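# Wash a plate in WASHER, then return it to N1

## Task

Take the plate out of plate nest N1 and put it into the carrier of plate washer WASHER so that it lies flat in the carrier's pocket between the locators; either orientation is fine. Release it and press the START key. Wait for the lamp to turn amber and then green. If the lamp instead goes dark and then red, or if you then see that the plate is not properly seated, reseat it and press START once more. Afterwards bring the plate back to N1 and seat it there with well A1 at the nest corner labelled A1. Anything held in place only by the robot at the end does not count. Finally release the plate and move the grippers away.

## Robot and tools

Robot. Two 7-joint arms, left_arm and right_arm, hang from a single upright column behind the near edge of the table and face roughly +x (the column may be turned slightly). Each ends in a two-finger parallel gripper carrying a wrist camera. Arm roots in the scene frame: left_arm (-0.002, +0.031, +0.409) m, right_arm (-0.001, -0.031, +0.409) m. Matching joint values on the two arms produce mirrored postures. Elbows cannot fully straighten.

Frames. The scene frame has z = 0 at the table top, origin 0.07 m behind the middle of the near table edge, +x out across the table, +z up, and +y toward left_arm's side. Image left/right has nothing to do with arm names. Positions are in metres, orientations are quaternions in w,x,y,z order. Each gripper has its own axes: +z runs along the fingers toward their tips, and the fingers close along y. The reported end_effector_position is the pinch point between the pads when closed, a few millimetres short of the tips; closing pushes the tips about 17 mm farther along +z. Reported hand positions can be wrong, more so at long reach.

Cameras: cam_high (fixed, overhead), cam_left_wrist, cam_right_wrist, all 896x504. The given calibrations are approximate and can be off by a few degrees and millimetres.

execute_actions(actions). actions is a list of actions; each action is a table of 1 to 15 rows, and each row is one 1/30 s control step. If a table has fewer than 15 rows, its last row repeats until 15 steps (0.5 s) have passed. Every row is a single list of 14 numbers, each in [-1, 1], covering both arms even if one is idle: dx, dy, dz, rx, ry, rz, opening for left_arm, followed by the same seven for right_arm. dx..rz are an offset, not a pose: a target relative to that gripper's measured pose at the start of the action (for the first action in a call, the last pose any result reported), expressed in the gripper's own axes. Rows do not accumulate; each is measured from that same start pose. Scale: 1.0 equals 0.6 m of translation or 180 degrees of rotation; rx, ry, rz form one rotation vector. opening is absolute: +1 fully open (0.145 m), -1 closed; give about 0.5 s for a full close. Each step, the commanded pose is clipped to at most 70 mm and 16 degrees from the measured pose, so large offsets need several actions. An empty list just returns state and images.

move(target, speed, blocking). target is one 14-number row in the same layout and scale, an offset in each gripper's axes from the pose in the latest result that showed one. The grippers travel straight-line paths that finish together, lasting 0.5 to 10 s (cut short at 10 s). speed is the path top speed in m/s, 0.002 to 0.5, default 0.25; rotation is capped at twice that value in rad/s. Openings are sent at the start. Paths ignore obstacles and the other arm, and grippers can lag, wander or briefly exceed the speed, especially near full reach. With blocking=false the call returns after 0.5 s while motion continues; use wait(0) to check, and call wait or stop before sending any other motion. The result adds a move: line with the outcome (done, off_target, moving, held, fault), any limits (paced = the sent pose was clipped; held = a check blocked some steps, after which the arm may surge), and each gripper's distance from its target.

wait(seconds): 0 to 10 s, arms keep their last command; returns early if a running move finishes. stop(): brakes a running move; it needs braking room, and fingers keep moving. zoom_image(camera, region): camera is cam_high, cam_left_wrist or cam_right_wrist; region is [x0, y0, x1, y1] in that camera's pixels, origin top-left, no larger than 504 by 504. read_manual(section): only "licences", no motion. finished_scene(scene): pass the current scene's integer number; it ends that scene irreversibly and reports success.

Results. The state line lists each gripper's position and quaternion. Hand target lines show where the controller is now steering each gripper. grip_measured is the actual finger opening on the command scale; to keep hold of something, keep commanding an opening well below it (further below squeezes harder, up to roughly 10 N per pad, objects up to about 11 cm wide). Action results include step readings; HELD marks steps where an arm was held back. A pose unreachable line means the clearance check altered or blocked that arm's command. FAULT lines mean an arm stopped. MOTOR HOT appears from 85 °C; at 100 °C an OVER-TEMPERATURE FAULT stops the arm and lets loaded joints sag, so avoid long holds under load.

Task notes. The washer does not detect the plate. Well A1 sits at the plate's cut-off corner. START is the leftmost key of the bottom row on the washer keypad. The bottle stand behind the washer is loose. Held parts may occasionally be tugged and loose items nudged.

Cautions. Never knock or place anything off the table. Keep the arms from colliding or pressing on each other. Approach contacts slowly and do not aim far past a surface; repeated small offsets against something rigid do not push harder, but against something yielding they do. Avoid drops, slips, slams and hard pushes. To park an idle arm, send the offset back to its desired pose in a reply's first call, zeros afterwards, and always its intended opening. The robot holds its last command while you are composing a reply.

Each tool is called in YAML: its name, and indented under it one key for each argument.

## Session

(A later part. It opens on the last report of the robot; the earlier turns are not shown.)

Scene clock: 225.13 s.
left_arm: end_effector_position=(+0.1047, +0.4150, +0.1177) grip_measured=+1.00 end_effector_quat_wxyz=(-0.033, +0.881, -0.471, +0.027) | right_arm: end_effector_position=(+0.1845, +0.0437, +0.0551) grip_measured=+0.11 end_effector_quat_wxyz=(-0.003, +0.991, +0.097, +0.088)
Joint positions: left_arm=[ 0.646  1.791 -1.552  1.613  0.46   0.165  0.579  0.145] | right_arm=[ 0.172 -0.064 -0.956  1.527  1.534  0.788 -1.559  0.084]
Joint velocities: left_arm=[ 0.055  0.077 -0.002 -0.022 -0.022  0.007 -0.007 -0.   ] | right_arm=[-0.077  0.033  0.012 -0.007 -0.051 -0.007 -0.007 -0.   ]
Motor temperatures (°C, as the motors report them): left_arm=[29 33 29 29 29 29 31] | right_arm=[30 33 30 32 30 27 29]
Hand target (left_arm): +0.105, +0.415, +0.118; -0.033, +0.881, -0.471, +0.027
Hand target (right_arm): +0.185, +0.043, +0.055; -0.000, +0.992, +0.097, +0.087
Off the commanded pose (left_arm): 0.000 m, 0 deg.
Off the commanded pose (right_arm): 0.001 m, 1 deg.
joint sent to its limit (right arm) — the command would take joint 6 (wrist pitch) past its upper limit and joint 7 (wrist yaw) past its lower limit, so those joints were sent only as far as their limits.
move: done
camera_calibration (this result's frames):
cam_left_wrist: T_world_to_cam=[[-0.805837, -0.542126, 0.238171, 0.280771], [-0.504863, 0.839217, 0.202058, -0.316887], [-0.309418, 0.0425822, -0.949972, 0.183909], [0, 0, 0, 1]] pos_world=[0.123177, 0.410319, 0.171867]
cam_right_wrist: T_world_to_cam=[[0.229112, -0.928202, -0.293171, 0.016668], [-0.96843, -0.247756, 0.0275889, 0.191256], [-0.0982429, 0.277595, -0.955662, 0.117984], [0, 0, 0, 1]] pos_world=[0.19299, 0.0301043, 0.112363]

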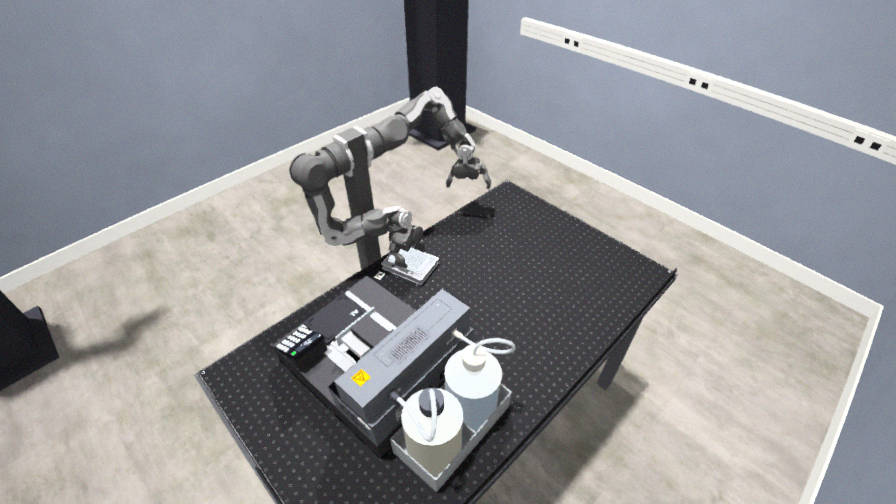

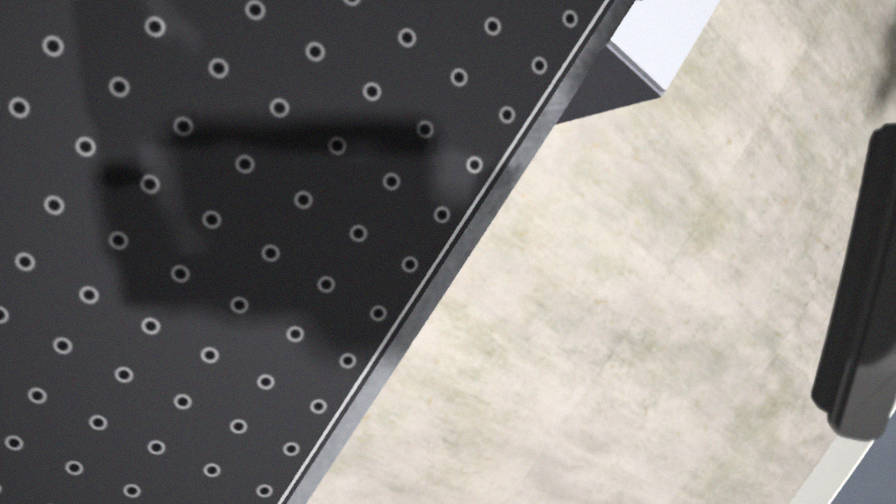

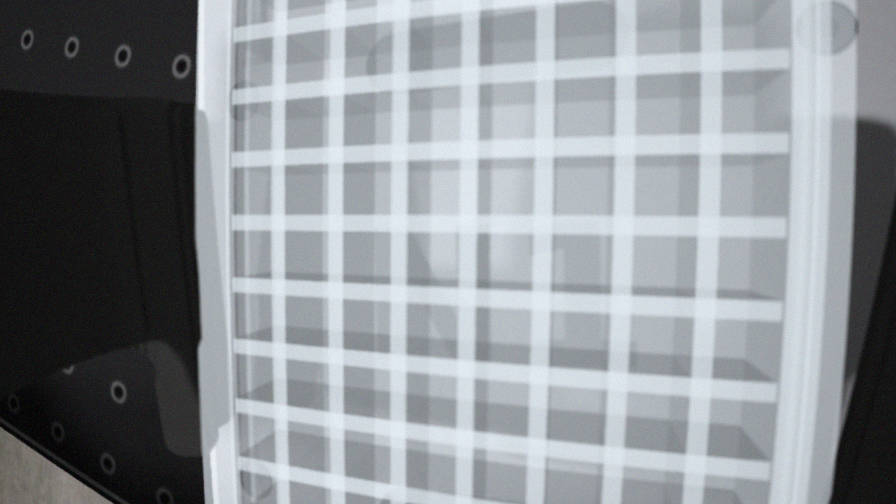

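move:
  target: [0,0,0,0,0,0,1, -0.003,0,0.017,0,0,0,-0.6]
  speed: 0.012

move:
  target: [0,0,0,0,0,0,1, 0,0,0,0,0,0,0.7]

move:
  target: [0,0,0,0,0,0,1, 0.03,0,-0.1,0,0,0,0.7]
  speed: 0.05

zoom_image:
  camera: "cam_high"
  region: [340,200,480,305]

Scene clock: 230.10 s.
left_arm: end_effector_position=(+0.1047, +0.4150, +0.1177) grip_measured=+1.00 end_effector_quat_wxyz=(-0.033, +0.881, -0.471, +0.027) | right_arm: end_effector_position=(+0.1856, +0.0457, +0.0508) grip_measured=+0.12 end_effector_quat_wxyz=(-0.004, +0.991, +0.099, +0.092)
Joint positions: left_arm=[ 0.646  1.791 -1.552  1.613  0.46   0.165  0.579  0.145] | right_arm=[ 0.18  -0.062 -0.97   1.503  1.509  0.775 -1.52   0.085]
Joint velocities: left_arm=[ 0.033 -0.099 -0.012 -0.012 -0.007 -0.022  0.007  0.   ] | right_arm=[-0.077 -0.011  0.007  0.007 -0.022 -0.051  0.037 -0.   ]
Motor temperatures (°C, as the motors report them): left_arm=[29 33 29 29 29 29 31] | right_arm=[30 33 30 32 30 27 29]
Hand target (left_arm): +0.105, +0.415, +0.118; -0.033, +0.881, -0.471, +0.027
Hand target (right_arm): +0.184, +0.043, +0.045; -0.003, +0.991, +0.097, +0.088
Off the commanded pose (left_arm): 0.000 m, 0 deg.
Off the commanded pose (right_arm): 0.007 m, 1 deg.
move: off_target (right_arm)
camera_calibration (this result's frames):
cam_left_wrist: T_world_to_cam=[[-0.805837, -0.542126, 0.238171, 0.280771], [-0.504863, 0.839217, 0.202058, -0.316887], [-0.309418, 0.0425822, -0.949972, 0.183909], [0, 0, 0, 1]] pos_world=[0.123177, 0.410319, 0.171867]
cam_right_wrist: T_world_to_cam=[[0.234241, -0.926735, -0.293756, 0.0160227], [-0.96792, -0.250566, 0.0186611, 0.19346], [-0.0908992, 0.279961, -0.955698, 0.11197], [0, 0, 0, 1]] pos_world=[0.193679, 0.0319762, 0.108106]

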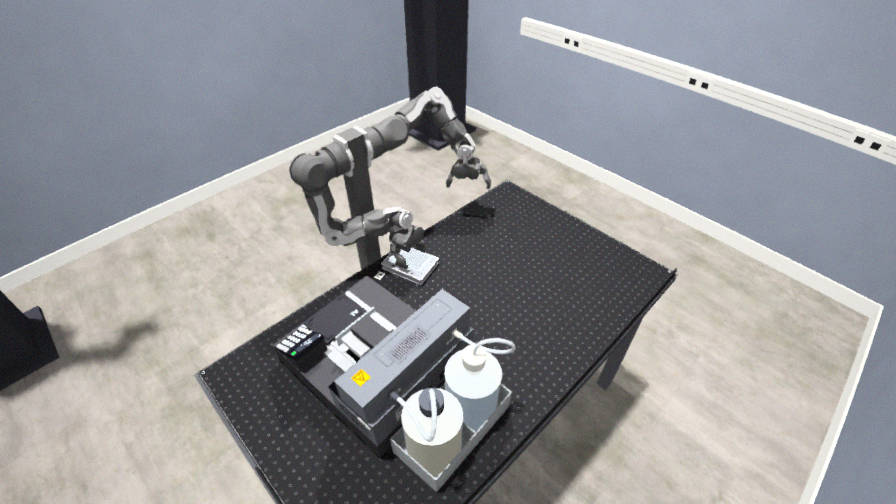

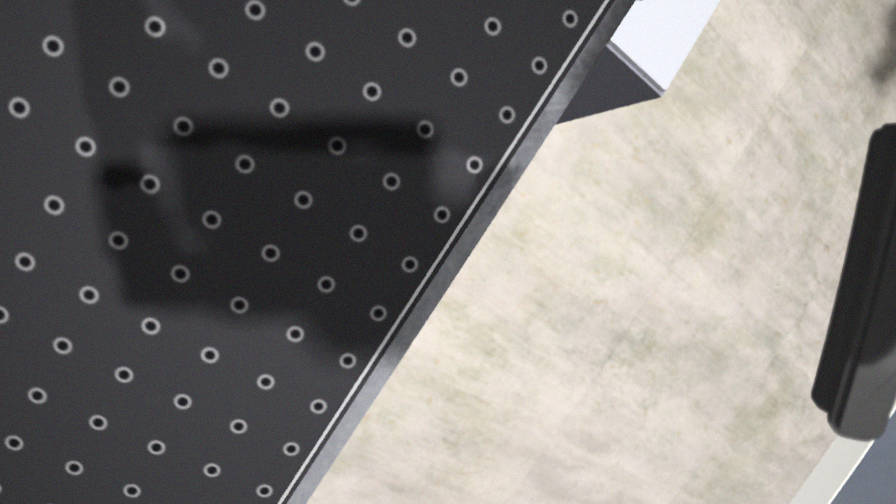

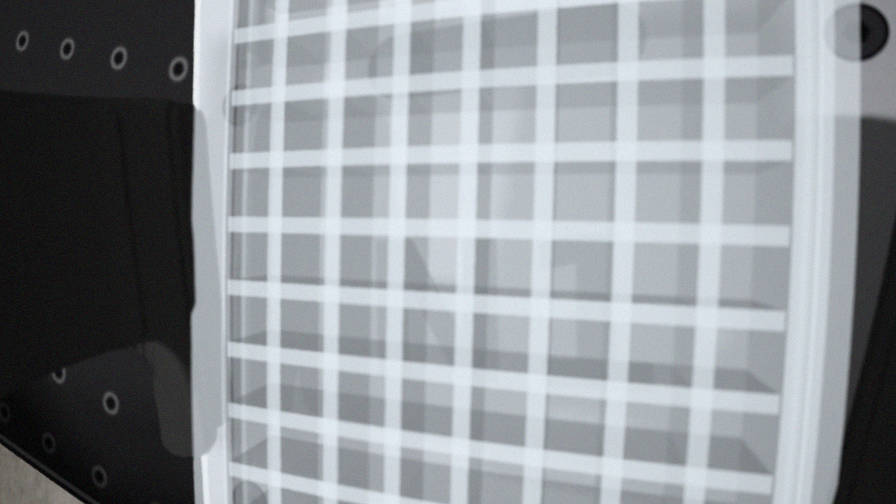

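Scene clock: 230.60 s.
left_arm: end_effector_position=(+0.1047, +0.4150, +0.1177) grip_measured=+1.00 end_effector_quat_wxyz=(-0.033, +0.881, -0.471, +0.027) | right_arm: end_effector_position=(+0.1858, +0.0460, +0.0512) grip_measured=+0.70 end_effector_quat_wxyz=(-0.004, +0.991, +0.099, +0.093)
Joint positions: left_arm=[ 0.646  1.791 -1.552  1.613  0.46   0.165  0.579  0.145] | right_arm=[ 0.18  -0.063 -0.97   1.504  1.509  0.775 -1.52   0.125]
Joint velocities: left_arm=[ 0.121  0.011 -0.017 -0.002  0.037  0.051  0.066 -0.   ] | right_arm=[-0.077 -0.033  0.012 -0.022  0.066  0.007  0.037  0.   ]
Motor temperatures (°C, as the motors report them): left_arm=[29 33 29 29 29 29 31] | right_arm=[30 33 30 32 30 27 29]
Hand target (left_arm): +0.105, +0.415, +0.118; -0.033, +0.881, -0.471, +0.027
Hand target (right_arm): +0.186, +0.046, +0.051; -0.004, +0.991, +0.099, +0.092
Off the commanded pose (left_arm): 0.000 m, 0 deg.
Off the commanded pose (right_arm): 0.001 m, 0 deg.
move: done
camera_calibration (this result's frames):
cam_left_wrist: T_world_to_cam=[[-0.805837, -0.542126, 0.238171, 0.280771], [-0.504863, 0.839217, 0.202058, -0.316887], [-0.309418, 0.0425822, -0.949972, 0.183909], [0, 0, 0, 1]] pos_world=[0.123177, 0.410319, 0.171867]
cam_right_wrist: T_world_to_cam=[[0.234675, -0.926422, -0.294398, 0.0162601], [-0.967907, -0.250707, 0.0173795, 0.193775], [-0.0899083, 0.280871, -0.955525, 0.112079], [0, 0, 0, 1]] pos_world=[0.193817, 0.0321645, 0.108514]

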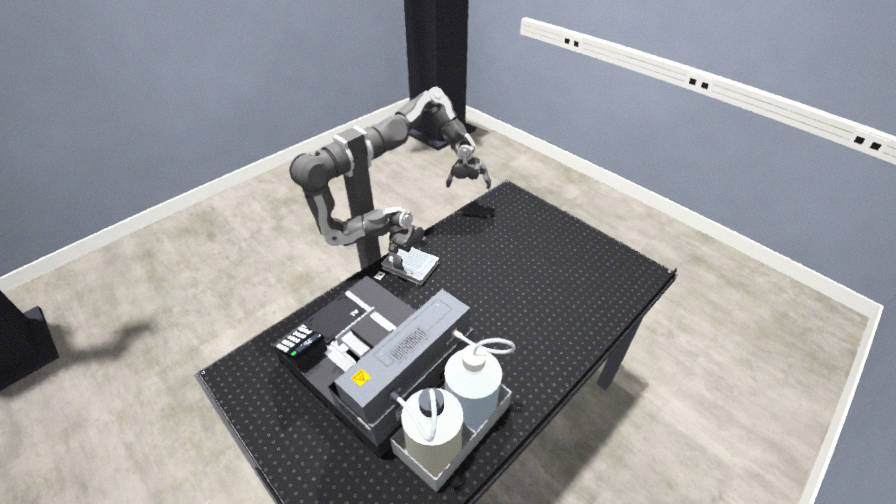

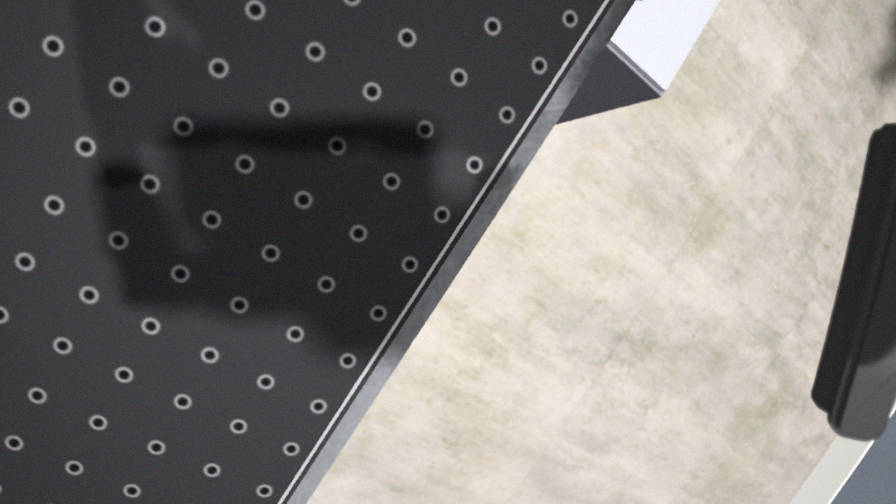

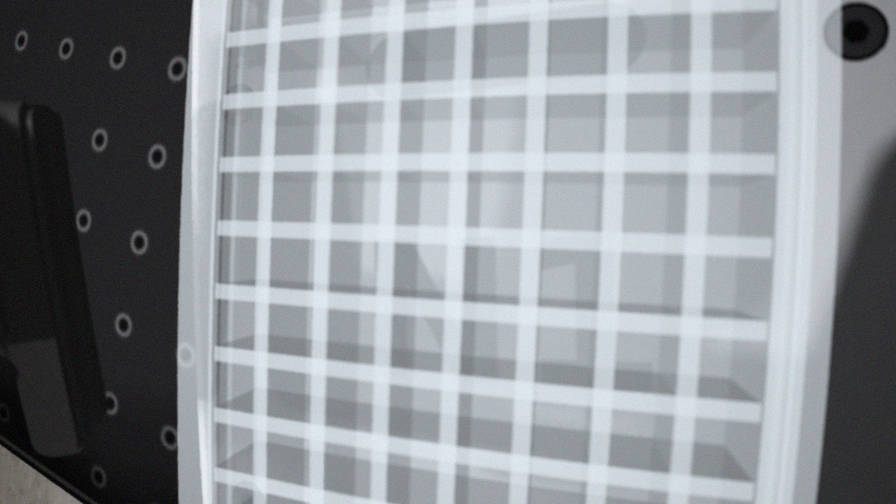

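Scene clock: 232.10 s.
left_arm: end_effector_position=(+0.1047, +0.4150, +0.1177) grip_measured=+1.00 end_effector_quat_wxyz=(-0.033, +0.881, -0.471, +0.027) | right_arm: end_effector_position=(+0.1927, +0.0500, +0.1143) grip_measured=+0.70 end_effector_quat_wxyz=(-0.093, +0.976, +0.104, +0.168)
Joint positions: left_arm=[ 0.646  1.791 -1.552  1.613  0.46   0.165  0.579  0.145] | right_arm=[ 0.165  0.026 -0.956  1.848  1.569  0.786 -1.557  0.125]
Joint velocities: left_arm=[ 0.055 -0.055  0.007  0.002 -0.007 -0.007 -0.037  0.   ] | right_arm=[ 0.011 -0.011  0.002  0.017  0.007  0.037  0.007  0.   ]
Motor temperatures (°C, as the motors report them): left_arm=[29 33 29 29 29 29 31] | right_arm=[30 33 30 32 30 27 29]
Hand target (left_arm): +0.105, +0.415, +0.118; -0.033, +0.881, -0.471, +0.027
Hand target (right_arm): +0.192, +0.048, +0.113; -0.090, +0.976, +0.104, +0.167
Off the commanded pose (left_arm): 0.000 m, 0 deg.
Off the commanded pose (right_arm): 0.002 m, 14 deg.
joint sent to its limit (right arm) — the command would take joint 5 (forearm roll) past its upper limit, joint 6 (wrist pitch) past its upper limit and joint 7 (wrist yaw) past its lower limit, so those joints were sent only as far as their limits.
move: off_target (right_arm)
camera_calibration (this result's frames):
cam_left_wrist: T_world_to_cam=[[-0.805837, -0.542126, 0.238171, 0.280771], [-0.504863, 0.839217, 0.202058, -0.316887], [-0.309418, 0.0425822, -0.949972, 0.183909], [0, 0, 0, 1]] pos_world=[0.123177, 0.410319, 0.171867]
cam_right_wrist: T_world_to_cam=[[0.309858, -0.849212, -0.427583, 0.0338445], [-0.950468, -0.265094, -0.162284, 0.218248], [0.0244642, 0.456689, -0.88929, 0.1334], [0, 0, 0, 1]] pos_world=[0.193688, 0.025675, 0.168521]

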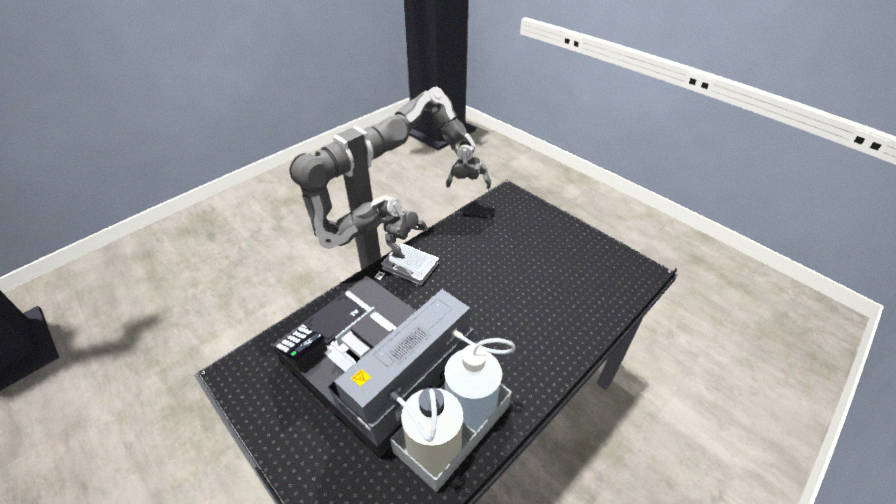

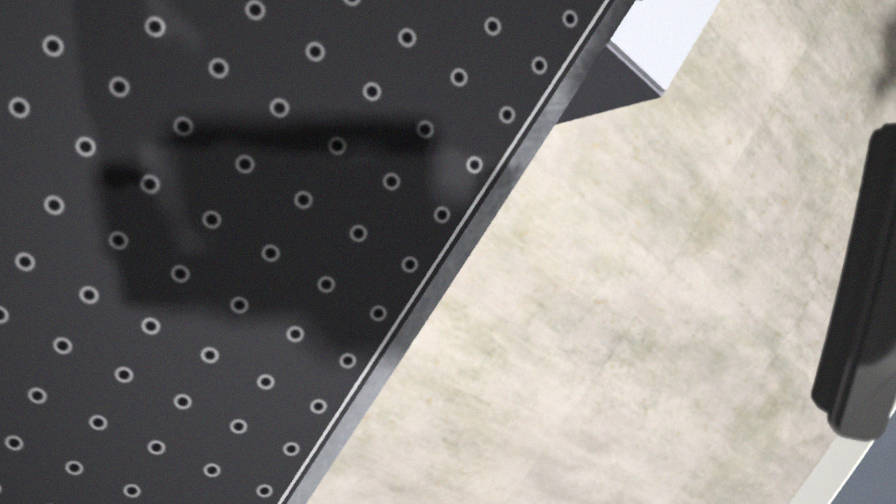

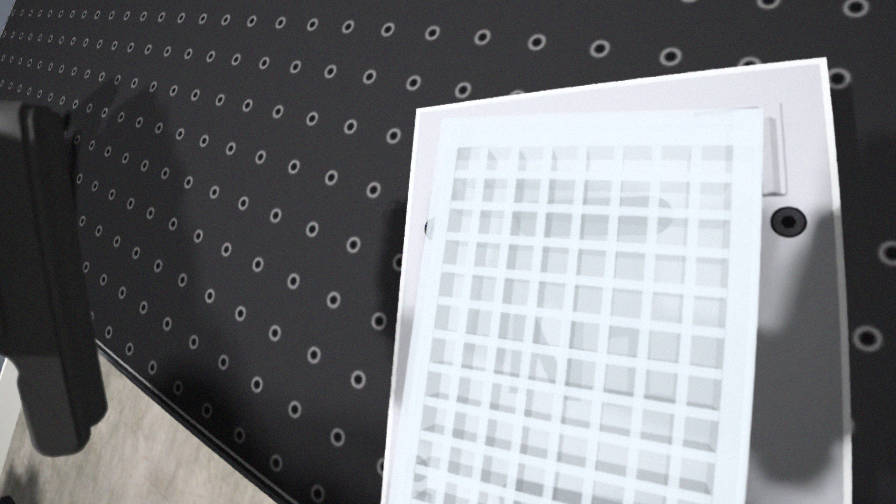

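Region (340, 200, 480, 305) of cam_high's 896x504 image, scaled by 3.600, with more detail than that image has; it fills the top 378 rows of this view, and the rest is white.

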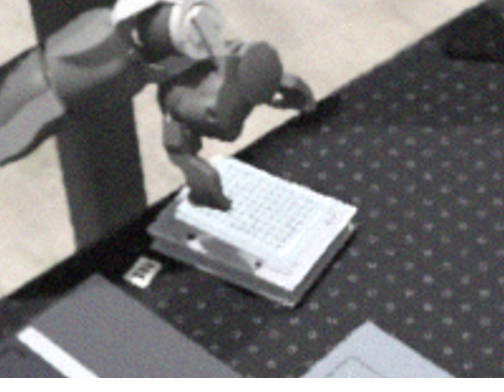

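move:
  target: [0,0,0,0,0,0,1, -0.048,0.019,0.092,-0.057,-0.048,0,0.5]
  speed: 0.04

move:
  target: [0,0,0,0,0,0,1, 0,0,0,0,0,0,0.15]

move:
  target: [0,0,0,0,0,0,1, 0.002,0,-0.01,0,0,0,-0.6]
  speed: 0.02

move:
  target: [0,0,0,0,0,0,1, 0,0.006,0,0,0,-0.02,-0.6]
  speed: 0.02

Scene clock: 239.50 s.
left_arm: end_effector_position=(+0.1047, +0.4150, +0.1177) grip_measured=+1.00 end_effector_quat_wxyz=(-0.033, +0.881, -0.471, +0.027) | right_arm: end_effector_position=(+0.1858, +0.0449, +0.0519) grip_measured=+0.50 end_effector_quat_wxyz=(+0.004, +0.990, +0.095, +0.103)
Joint positions: left_arm=[ 0.646  1.791 -1.552  1.613  0.46   0.165  0.579  0.145] | right_arm=[ 0.167 -0.067 -0.974  1.511  1.474  0.766 -1.525  0.112]
Joint velocities: left_arm=[-0.099 -0.033 -0.022 -0.007 -0.007  0.022 -0.051 -0.   ] | right_arm=[-0.011  0.055 -0.002  0.007 -0.066  0.022  0.051  0.   ]
Motor temperatures (°C, as the motors report them): left_arm=[29 33 29 29 29 29 31] | right_arm=[29 33 30 32 30 27 29]
Hand target (left_arm): +0.105, +0.415, +0.118; -0.033, +0.881, -0.471, +0.027
Hand target (right_arm): +0.186, +0.046, +0.051; +0.002, +0.990, +0.095, +0.102
Off the commanded pose (left_arm): 0.000 m, 0 deg.
Off the commanded pose (right_arm): 0.001 m, 0 deg.
move: done
camera_calibration (this result's frames):
cam_left_wrist: T_world_to_cam=[[-0.805837, -0.542126, 0.238171, 0.280771], [-0.504863, 0.839217, 0.202058, -0.316887], [-0.309418, 0.0425822, -0.949972, 0.183909], [0, 0, 0, 1]] pos_world=[0.123177, 0.410319, 0.171867]
cam_right_wrist: T_world_to_cam=[[0.232837, -0.932051, -0.27761, 0.0151791], [-0.97019, -0.242346, -0.0000593821, 0.194422], [-0.0672224, 0.269348, -0.960694, 0.109593], [0, 0, 0, 1]] pos_world=[0.192459, 0.0317463, 0.109511]

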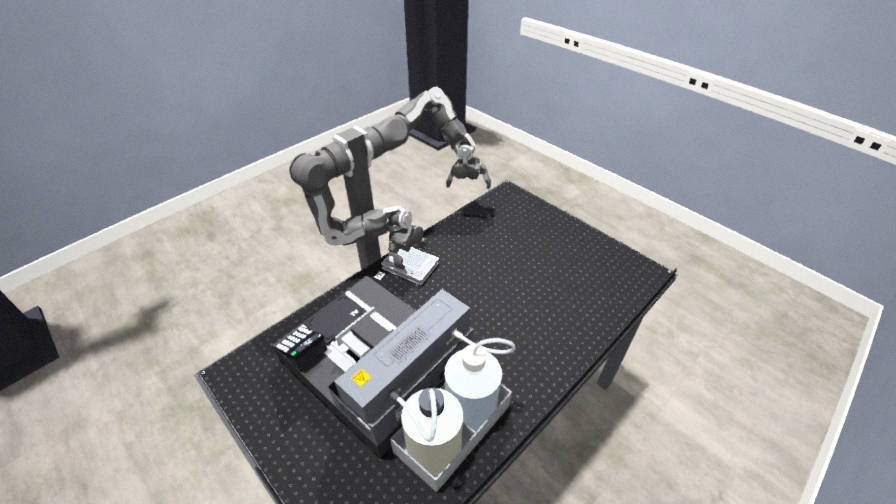

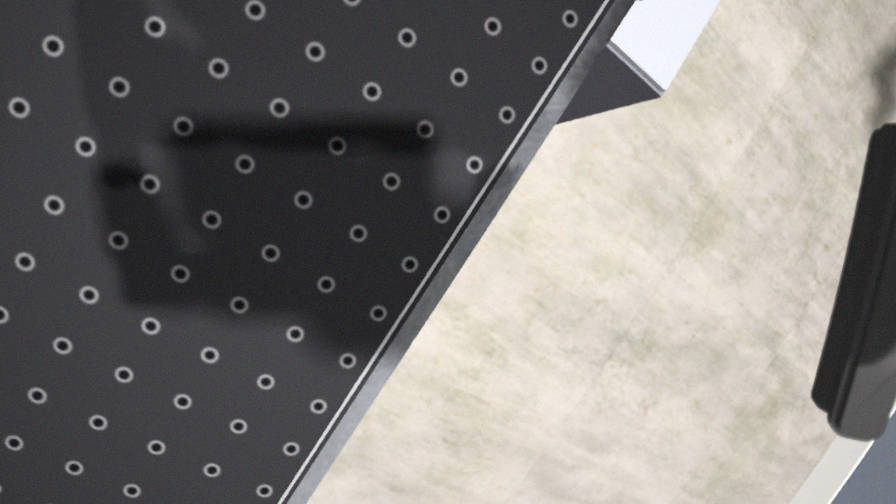

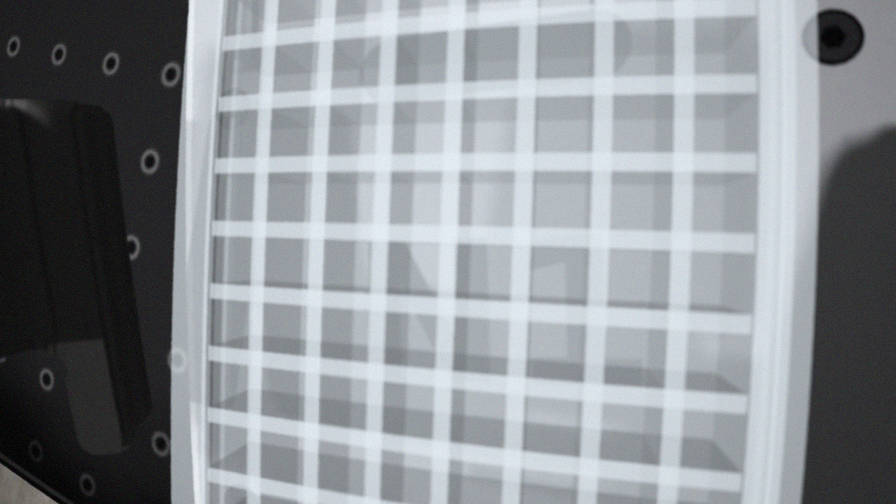

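Scene clock: 240.00 s.
left_arm: end_effector_position=(+0.1047, +0.4150, +0.1177) grip_measured=+1.00 end_effector_quat_wxyz=(-0.033, +0.881, -0.471, +0.027) | right_arm: end_effector_position=(+0.1856, +0.0454, +0.0520) grip_measured=+0.15 end_effector_quat_wxyz=(+0.002, +0.990, +0.095, +0.102)
Joint positions: left_arm=[ 0.646  1.791 -1.552  1.613  0.46   0.165  0.579  0.145] | right_arm=[ 0.167 -0.068 -0.974  1.511  1.476  0.766 -1.524  0.087]
Joint velocities: left_arm=[ 0.033  0.011 -0.002 -0.017 -0.051 -0.022 -0.066 -0.   ] | right_arm=[ 0.033  0.033  0.002 -0.007 -0.007  0.007  0.022  0.   ]
Motor temperatures (°C, as the motors report them): left_arm=[29 33 29 29 29 29 31] | right_arm=[29 33 30 32 30 27 29]
Hand target (left_arm): +0.105, +0.415, +0.118; -0.033, +0.881, -0.471, +0.027
Hand target (right_arm): +0.186, +0.045, +0.052; +0.004, +0.990, +0.095, +0.103
Off the commanded pose (left_arm): 0.000 m, 0 deg.
Off the commanded pose (right_arm): 0.001 m, 0 deg.
move: done
camera_calibration (this result's frames):
cam_left_wrist: T_world_to_cam=[[-0.805837, -0.542126, 0.238171, 0.280771], [-0.504863, 0.839217, 0.202058, -0.316887], [-0.309418, 0.0425822, -0.949972, 0.183909], [0, 0, 0, 1]] pos_world=[0.123177, 0.410319, 0.171867]
cam_right_wrist: T_world_to_cam=[[0.232824, -0.931311, -0.280093, 0.015879], [-0.970088, -0.242752, 0.000777565, 0.194259], [-0.0687173, 0.271534, -0.959973, 0.109668], [0, 0, 0, 1]] pos_world=[0.192288, 0.0321665, 0.109575]

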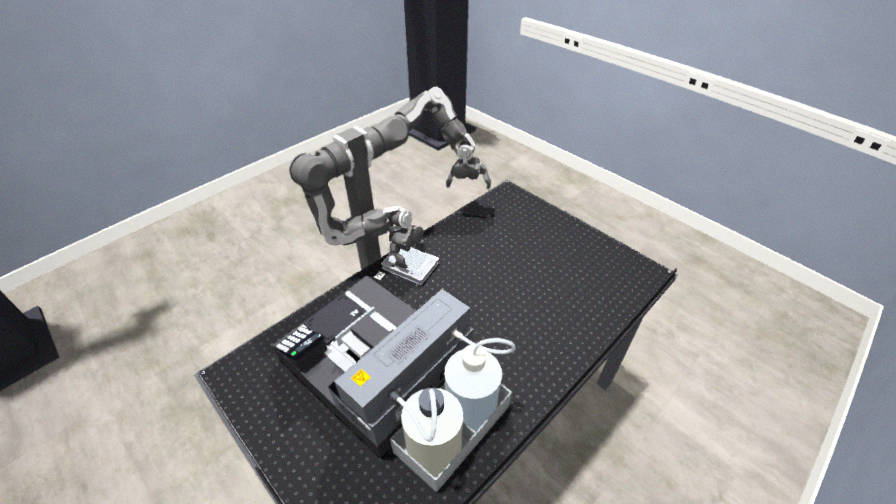

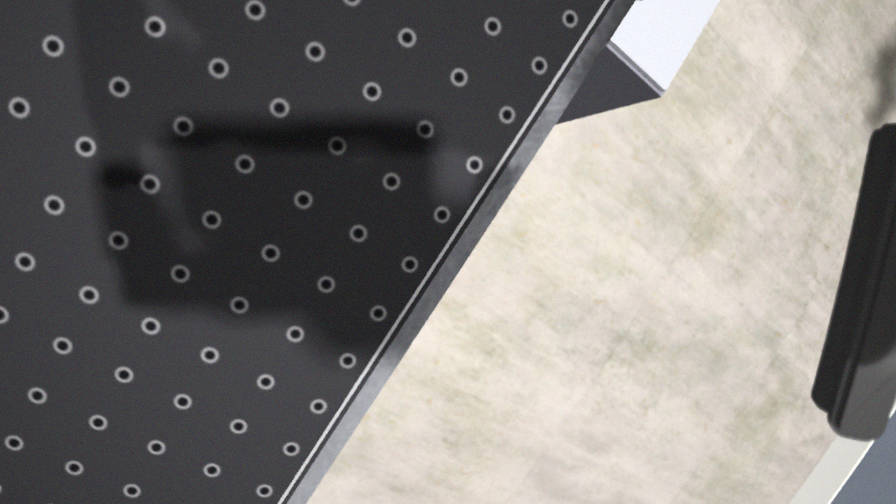

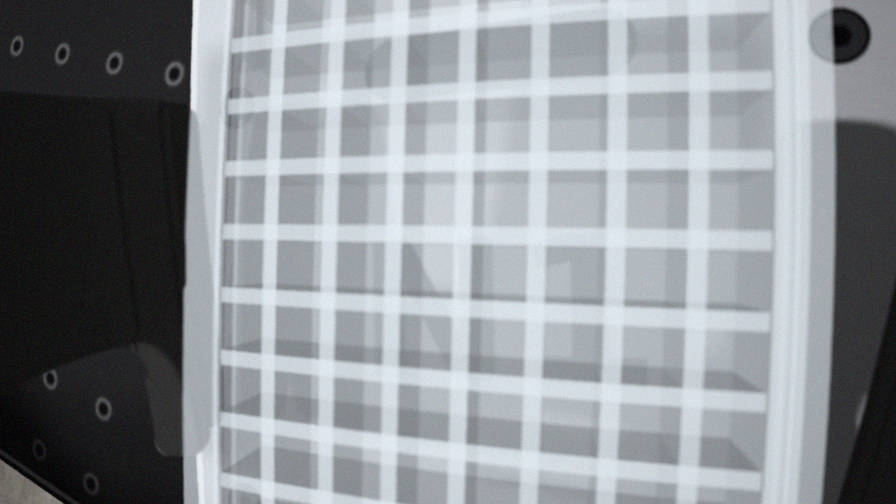

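Scene clock: 240.70 s.
left_arm: end_effector_position=(+0.1047, +0.4150, +0.1177) grip_measured=+1.00 end_effector_quat_wxyz=(-0.033, +0.881, -0.471, +0.027) | right_arm: end_effector_position=(+0.1847, +0.0456, +0.0568) grip_measured=+0.11 end_effector_quat_wxyz=(+0.002, +0.990, +0.095, +0.101)
Joint positions: left_arm=[ 0.646  1.791 -1.552  1.613  0.46   0.165  0.579  0.145] | right_arm=[ 0.167 -0.069 -0.972  1.532  1.5    0.768 -1.556  0.084]
Joint velocities: left_arm=[-0.033  0.099 -0.017 -0.017 -0.022 -0.051 -0.037  0.   ] | right_arm=[-0.033  0.077  0.002 -0.007  0.007  0.007 -0.066 -0.   ]
Motor temperatures (°C, as the motors report them): left_arm=[29 33 29 29 29 29 31] | right_arm=[29 33 30 32 30 27 29]
Hand target (left_arm): +0.105, +0.415, +0.118; -0.033, +0.881, -0.471, +0.027
Hand target (right_arm): +0.186, +0.045, +0.058; +0.003, +0.990, +0.095, +0.102
Off the commanded pose (left_arm): 0.000 m, 0 deg.
Off the commanded pose (right_arm): 0.002 m, 0 deg.
move: done
camera_calibration (this result's frames):
cam_left_wrist: T_world_to_cam=[[-0.805837, -0.542126, 0.238171, 0.280771], [-0.504863, 0.839217, 0.202058, -0.316887], [-0.309418, 0.0425822, -0.949972, 0.183909], [0, 0, 0, 1]] pos_world=[0.123177, 0.410319, 0.171867]
cam_right_wrist: T_world_to_cam=[[0.231606, -0.931129, -0.281704, 0.0178859], [-0.970208, -0.242255, 0.00306841, 0.19335], [-0.0711012, 0.272601, -0.959497, 0.114549], [0, 0, 0, 1]] pos_world=[0.191592, 0.0322681, 0.114354]

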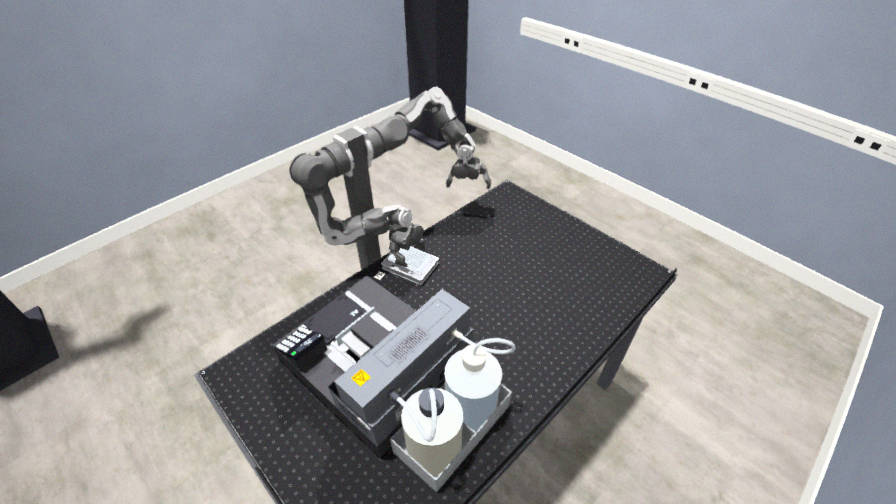

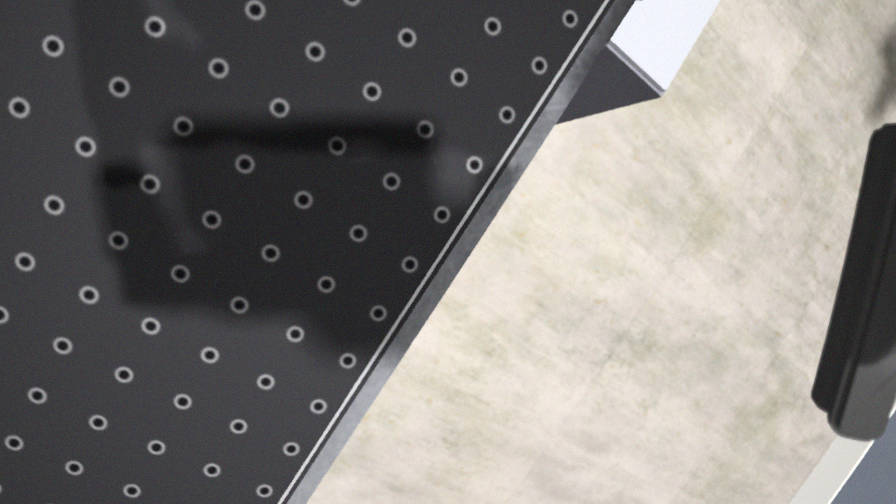

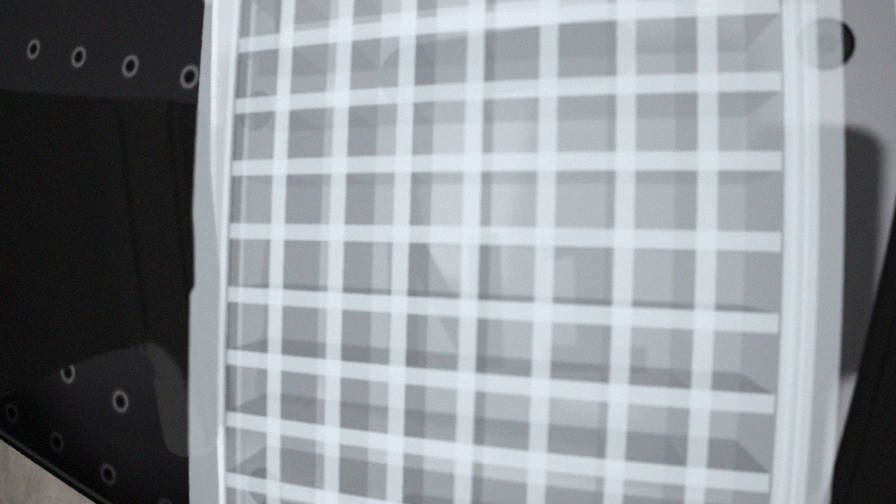

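Scene clock: 242.50 s.
left_arm: end_effector_position=(+0.1047, +0.4150, +0.1177) grip_measured=+1.00 end_effector_quat_wxyz=(-0.033, +0.881, -0.471, +0.027) | right_arm: end_effector_position=(+0.1851, +0.0427, +0.0564) grip_measured=+0.11 end_effector_quat_wxyz=(+0.004, +0.987, +0.123, +0.099)
Joint positions: left_arm=[ 0.646  1.791 -1.552  1.613  0.46   0.165  0.579  0.145] | right_arm=[ 0.203 -0.034 -1.011  1.541  1.553  0.785 -1.556  0.084]
Joint velocities: left_arm=[ 0.055  0.011 -0.012 -0.002  0.022  0.007 -0.007  0.   ] | right_arm=[-0.011  0.033  0.012  0.007 -0.037  0.022 -0.007  0.   ]
Motor temperatures (°C, as the motors report them): left_arm=[29 33 29 29 29 29 31] | right_arm=[29 33 29 32 30 27 29]
Hand target (left_arm): +0.105, +0.415, +0.118; -0.033, +0.881, -0.471, +0.027
Hand target (right_arm): +0.185, +0.042, +0.057; +0.005, +0.987, +0.126, +0.101
Off the commanded pose (left_arm): 0.000 m, 0 deg.
Off the commanded pose (right_arm): 0.001 m, 0 deg.
joint sent to its limit (right arm) — the command would take joint 6 (wrist pitch) past its upper limit, so that joint was sent only as far as its limit.
move: done
camera_calibration (this result's frames):
cam_left_wrist: T_world_to_cam=[[-0.805837, -0.542126, 0.238171, 0.280771], [-0.504863, 0.839217, 0.202058, -0.316887], [-0.309418, 0.0425822, -0.949972, 0.183909], [0, 0, 0, 1]] pos_world=[0.123177, 0.410319, 0.171867]
cam_right_wrist: T_world_to_cam=[[0.282678, -0.919403, -0.273481, 0.00456251], [-0.955164, -0.295975, 0.00773751, 0.192274], [-0.0880575, 0.259032, -0.961846, 0.118843], [0, 0, 0, 1]] pos_world=[0.192828, 0.0303188, 0.114069]

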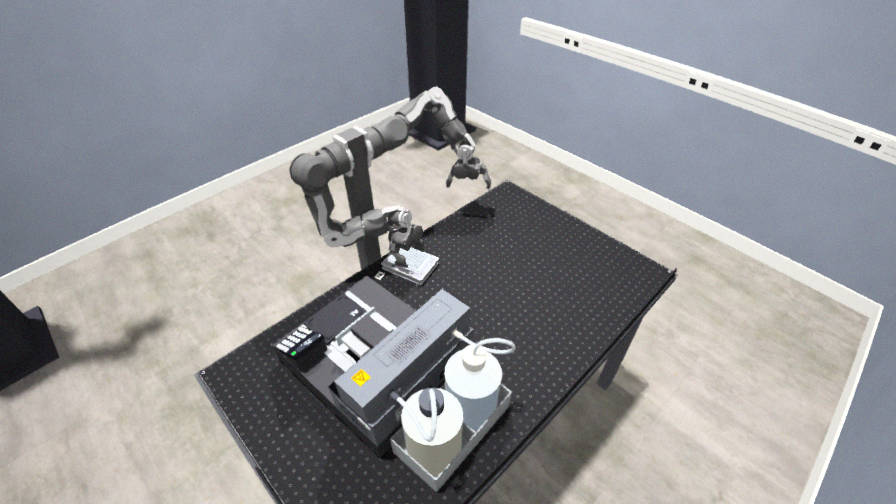

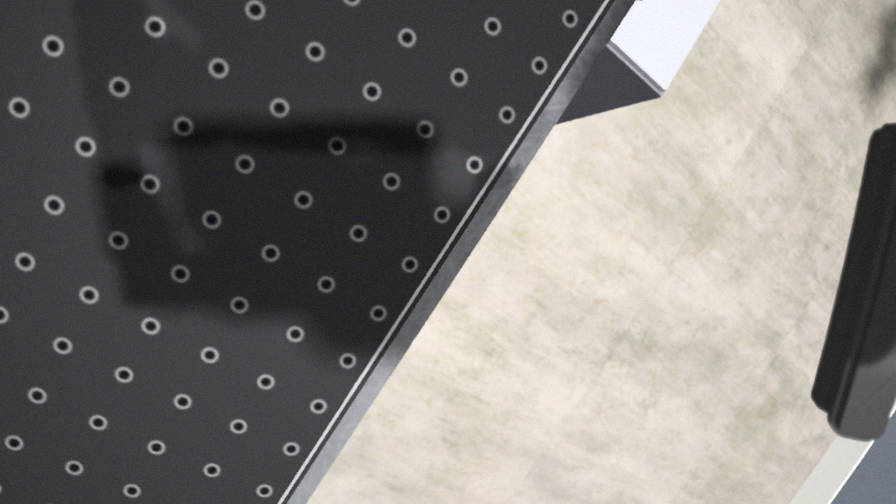

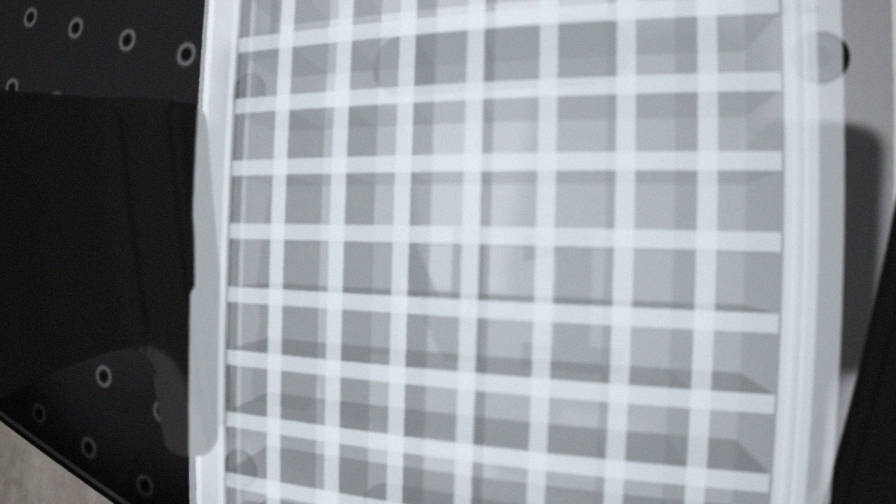

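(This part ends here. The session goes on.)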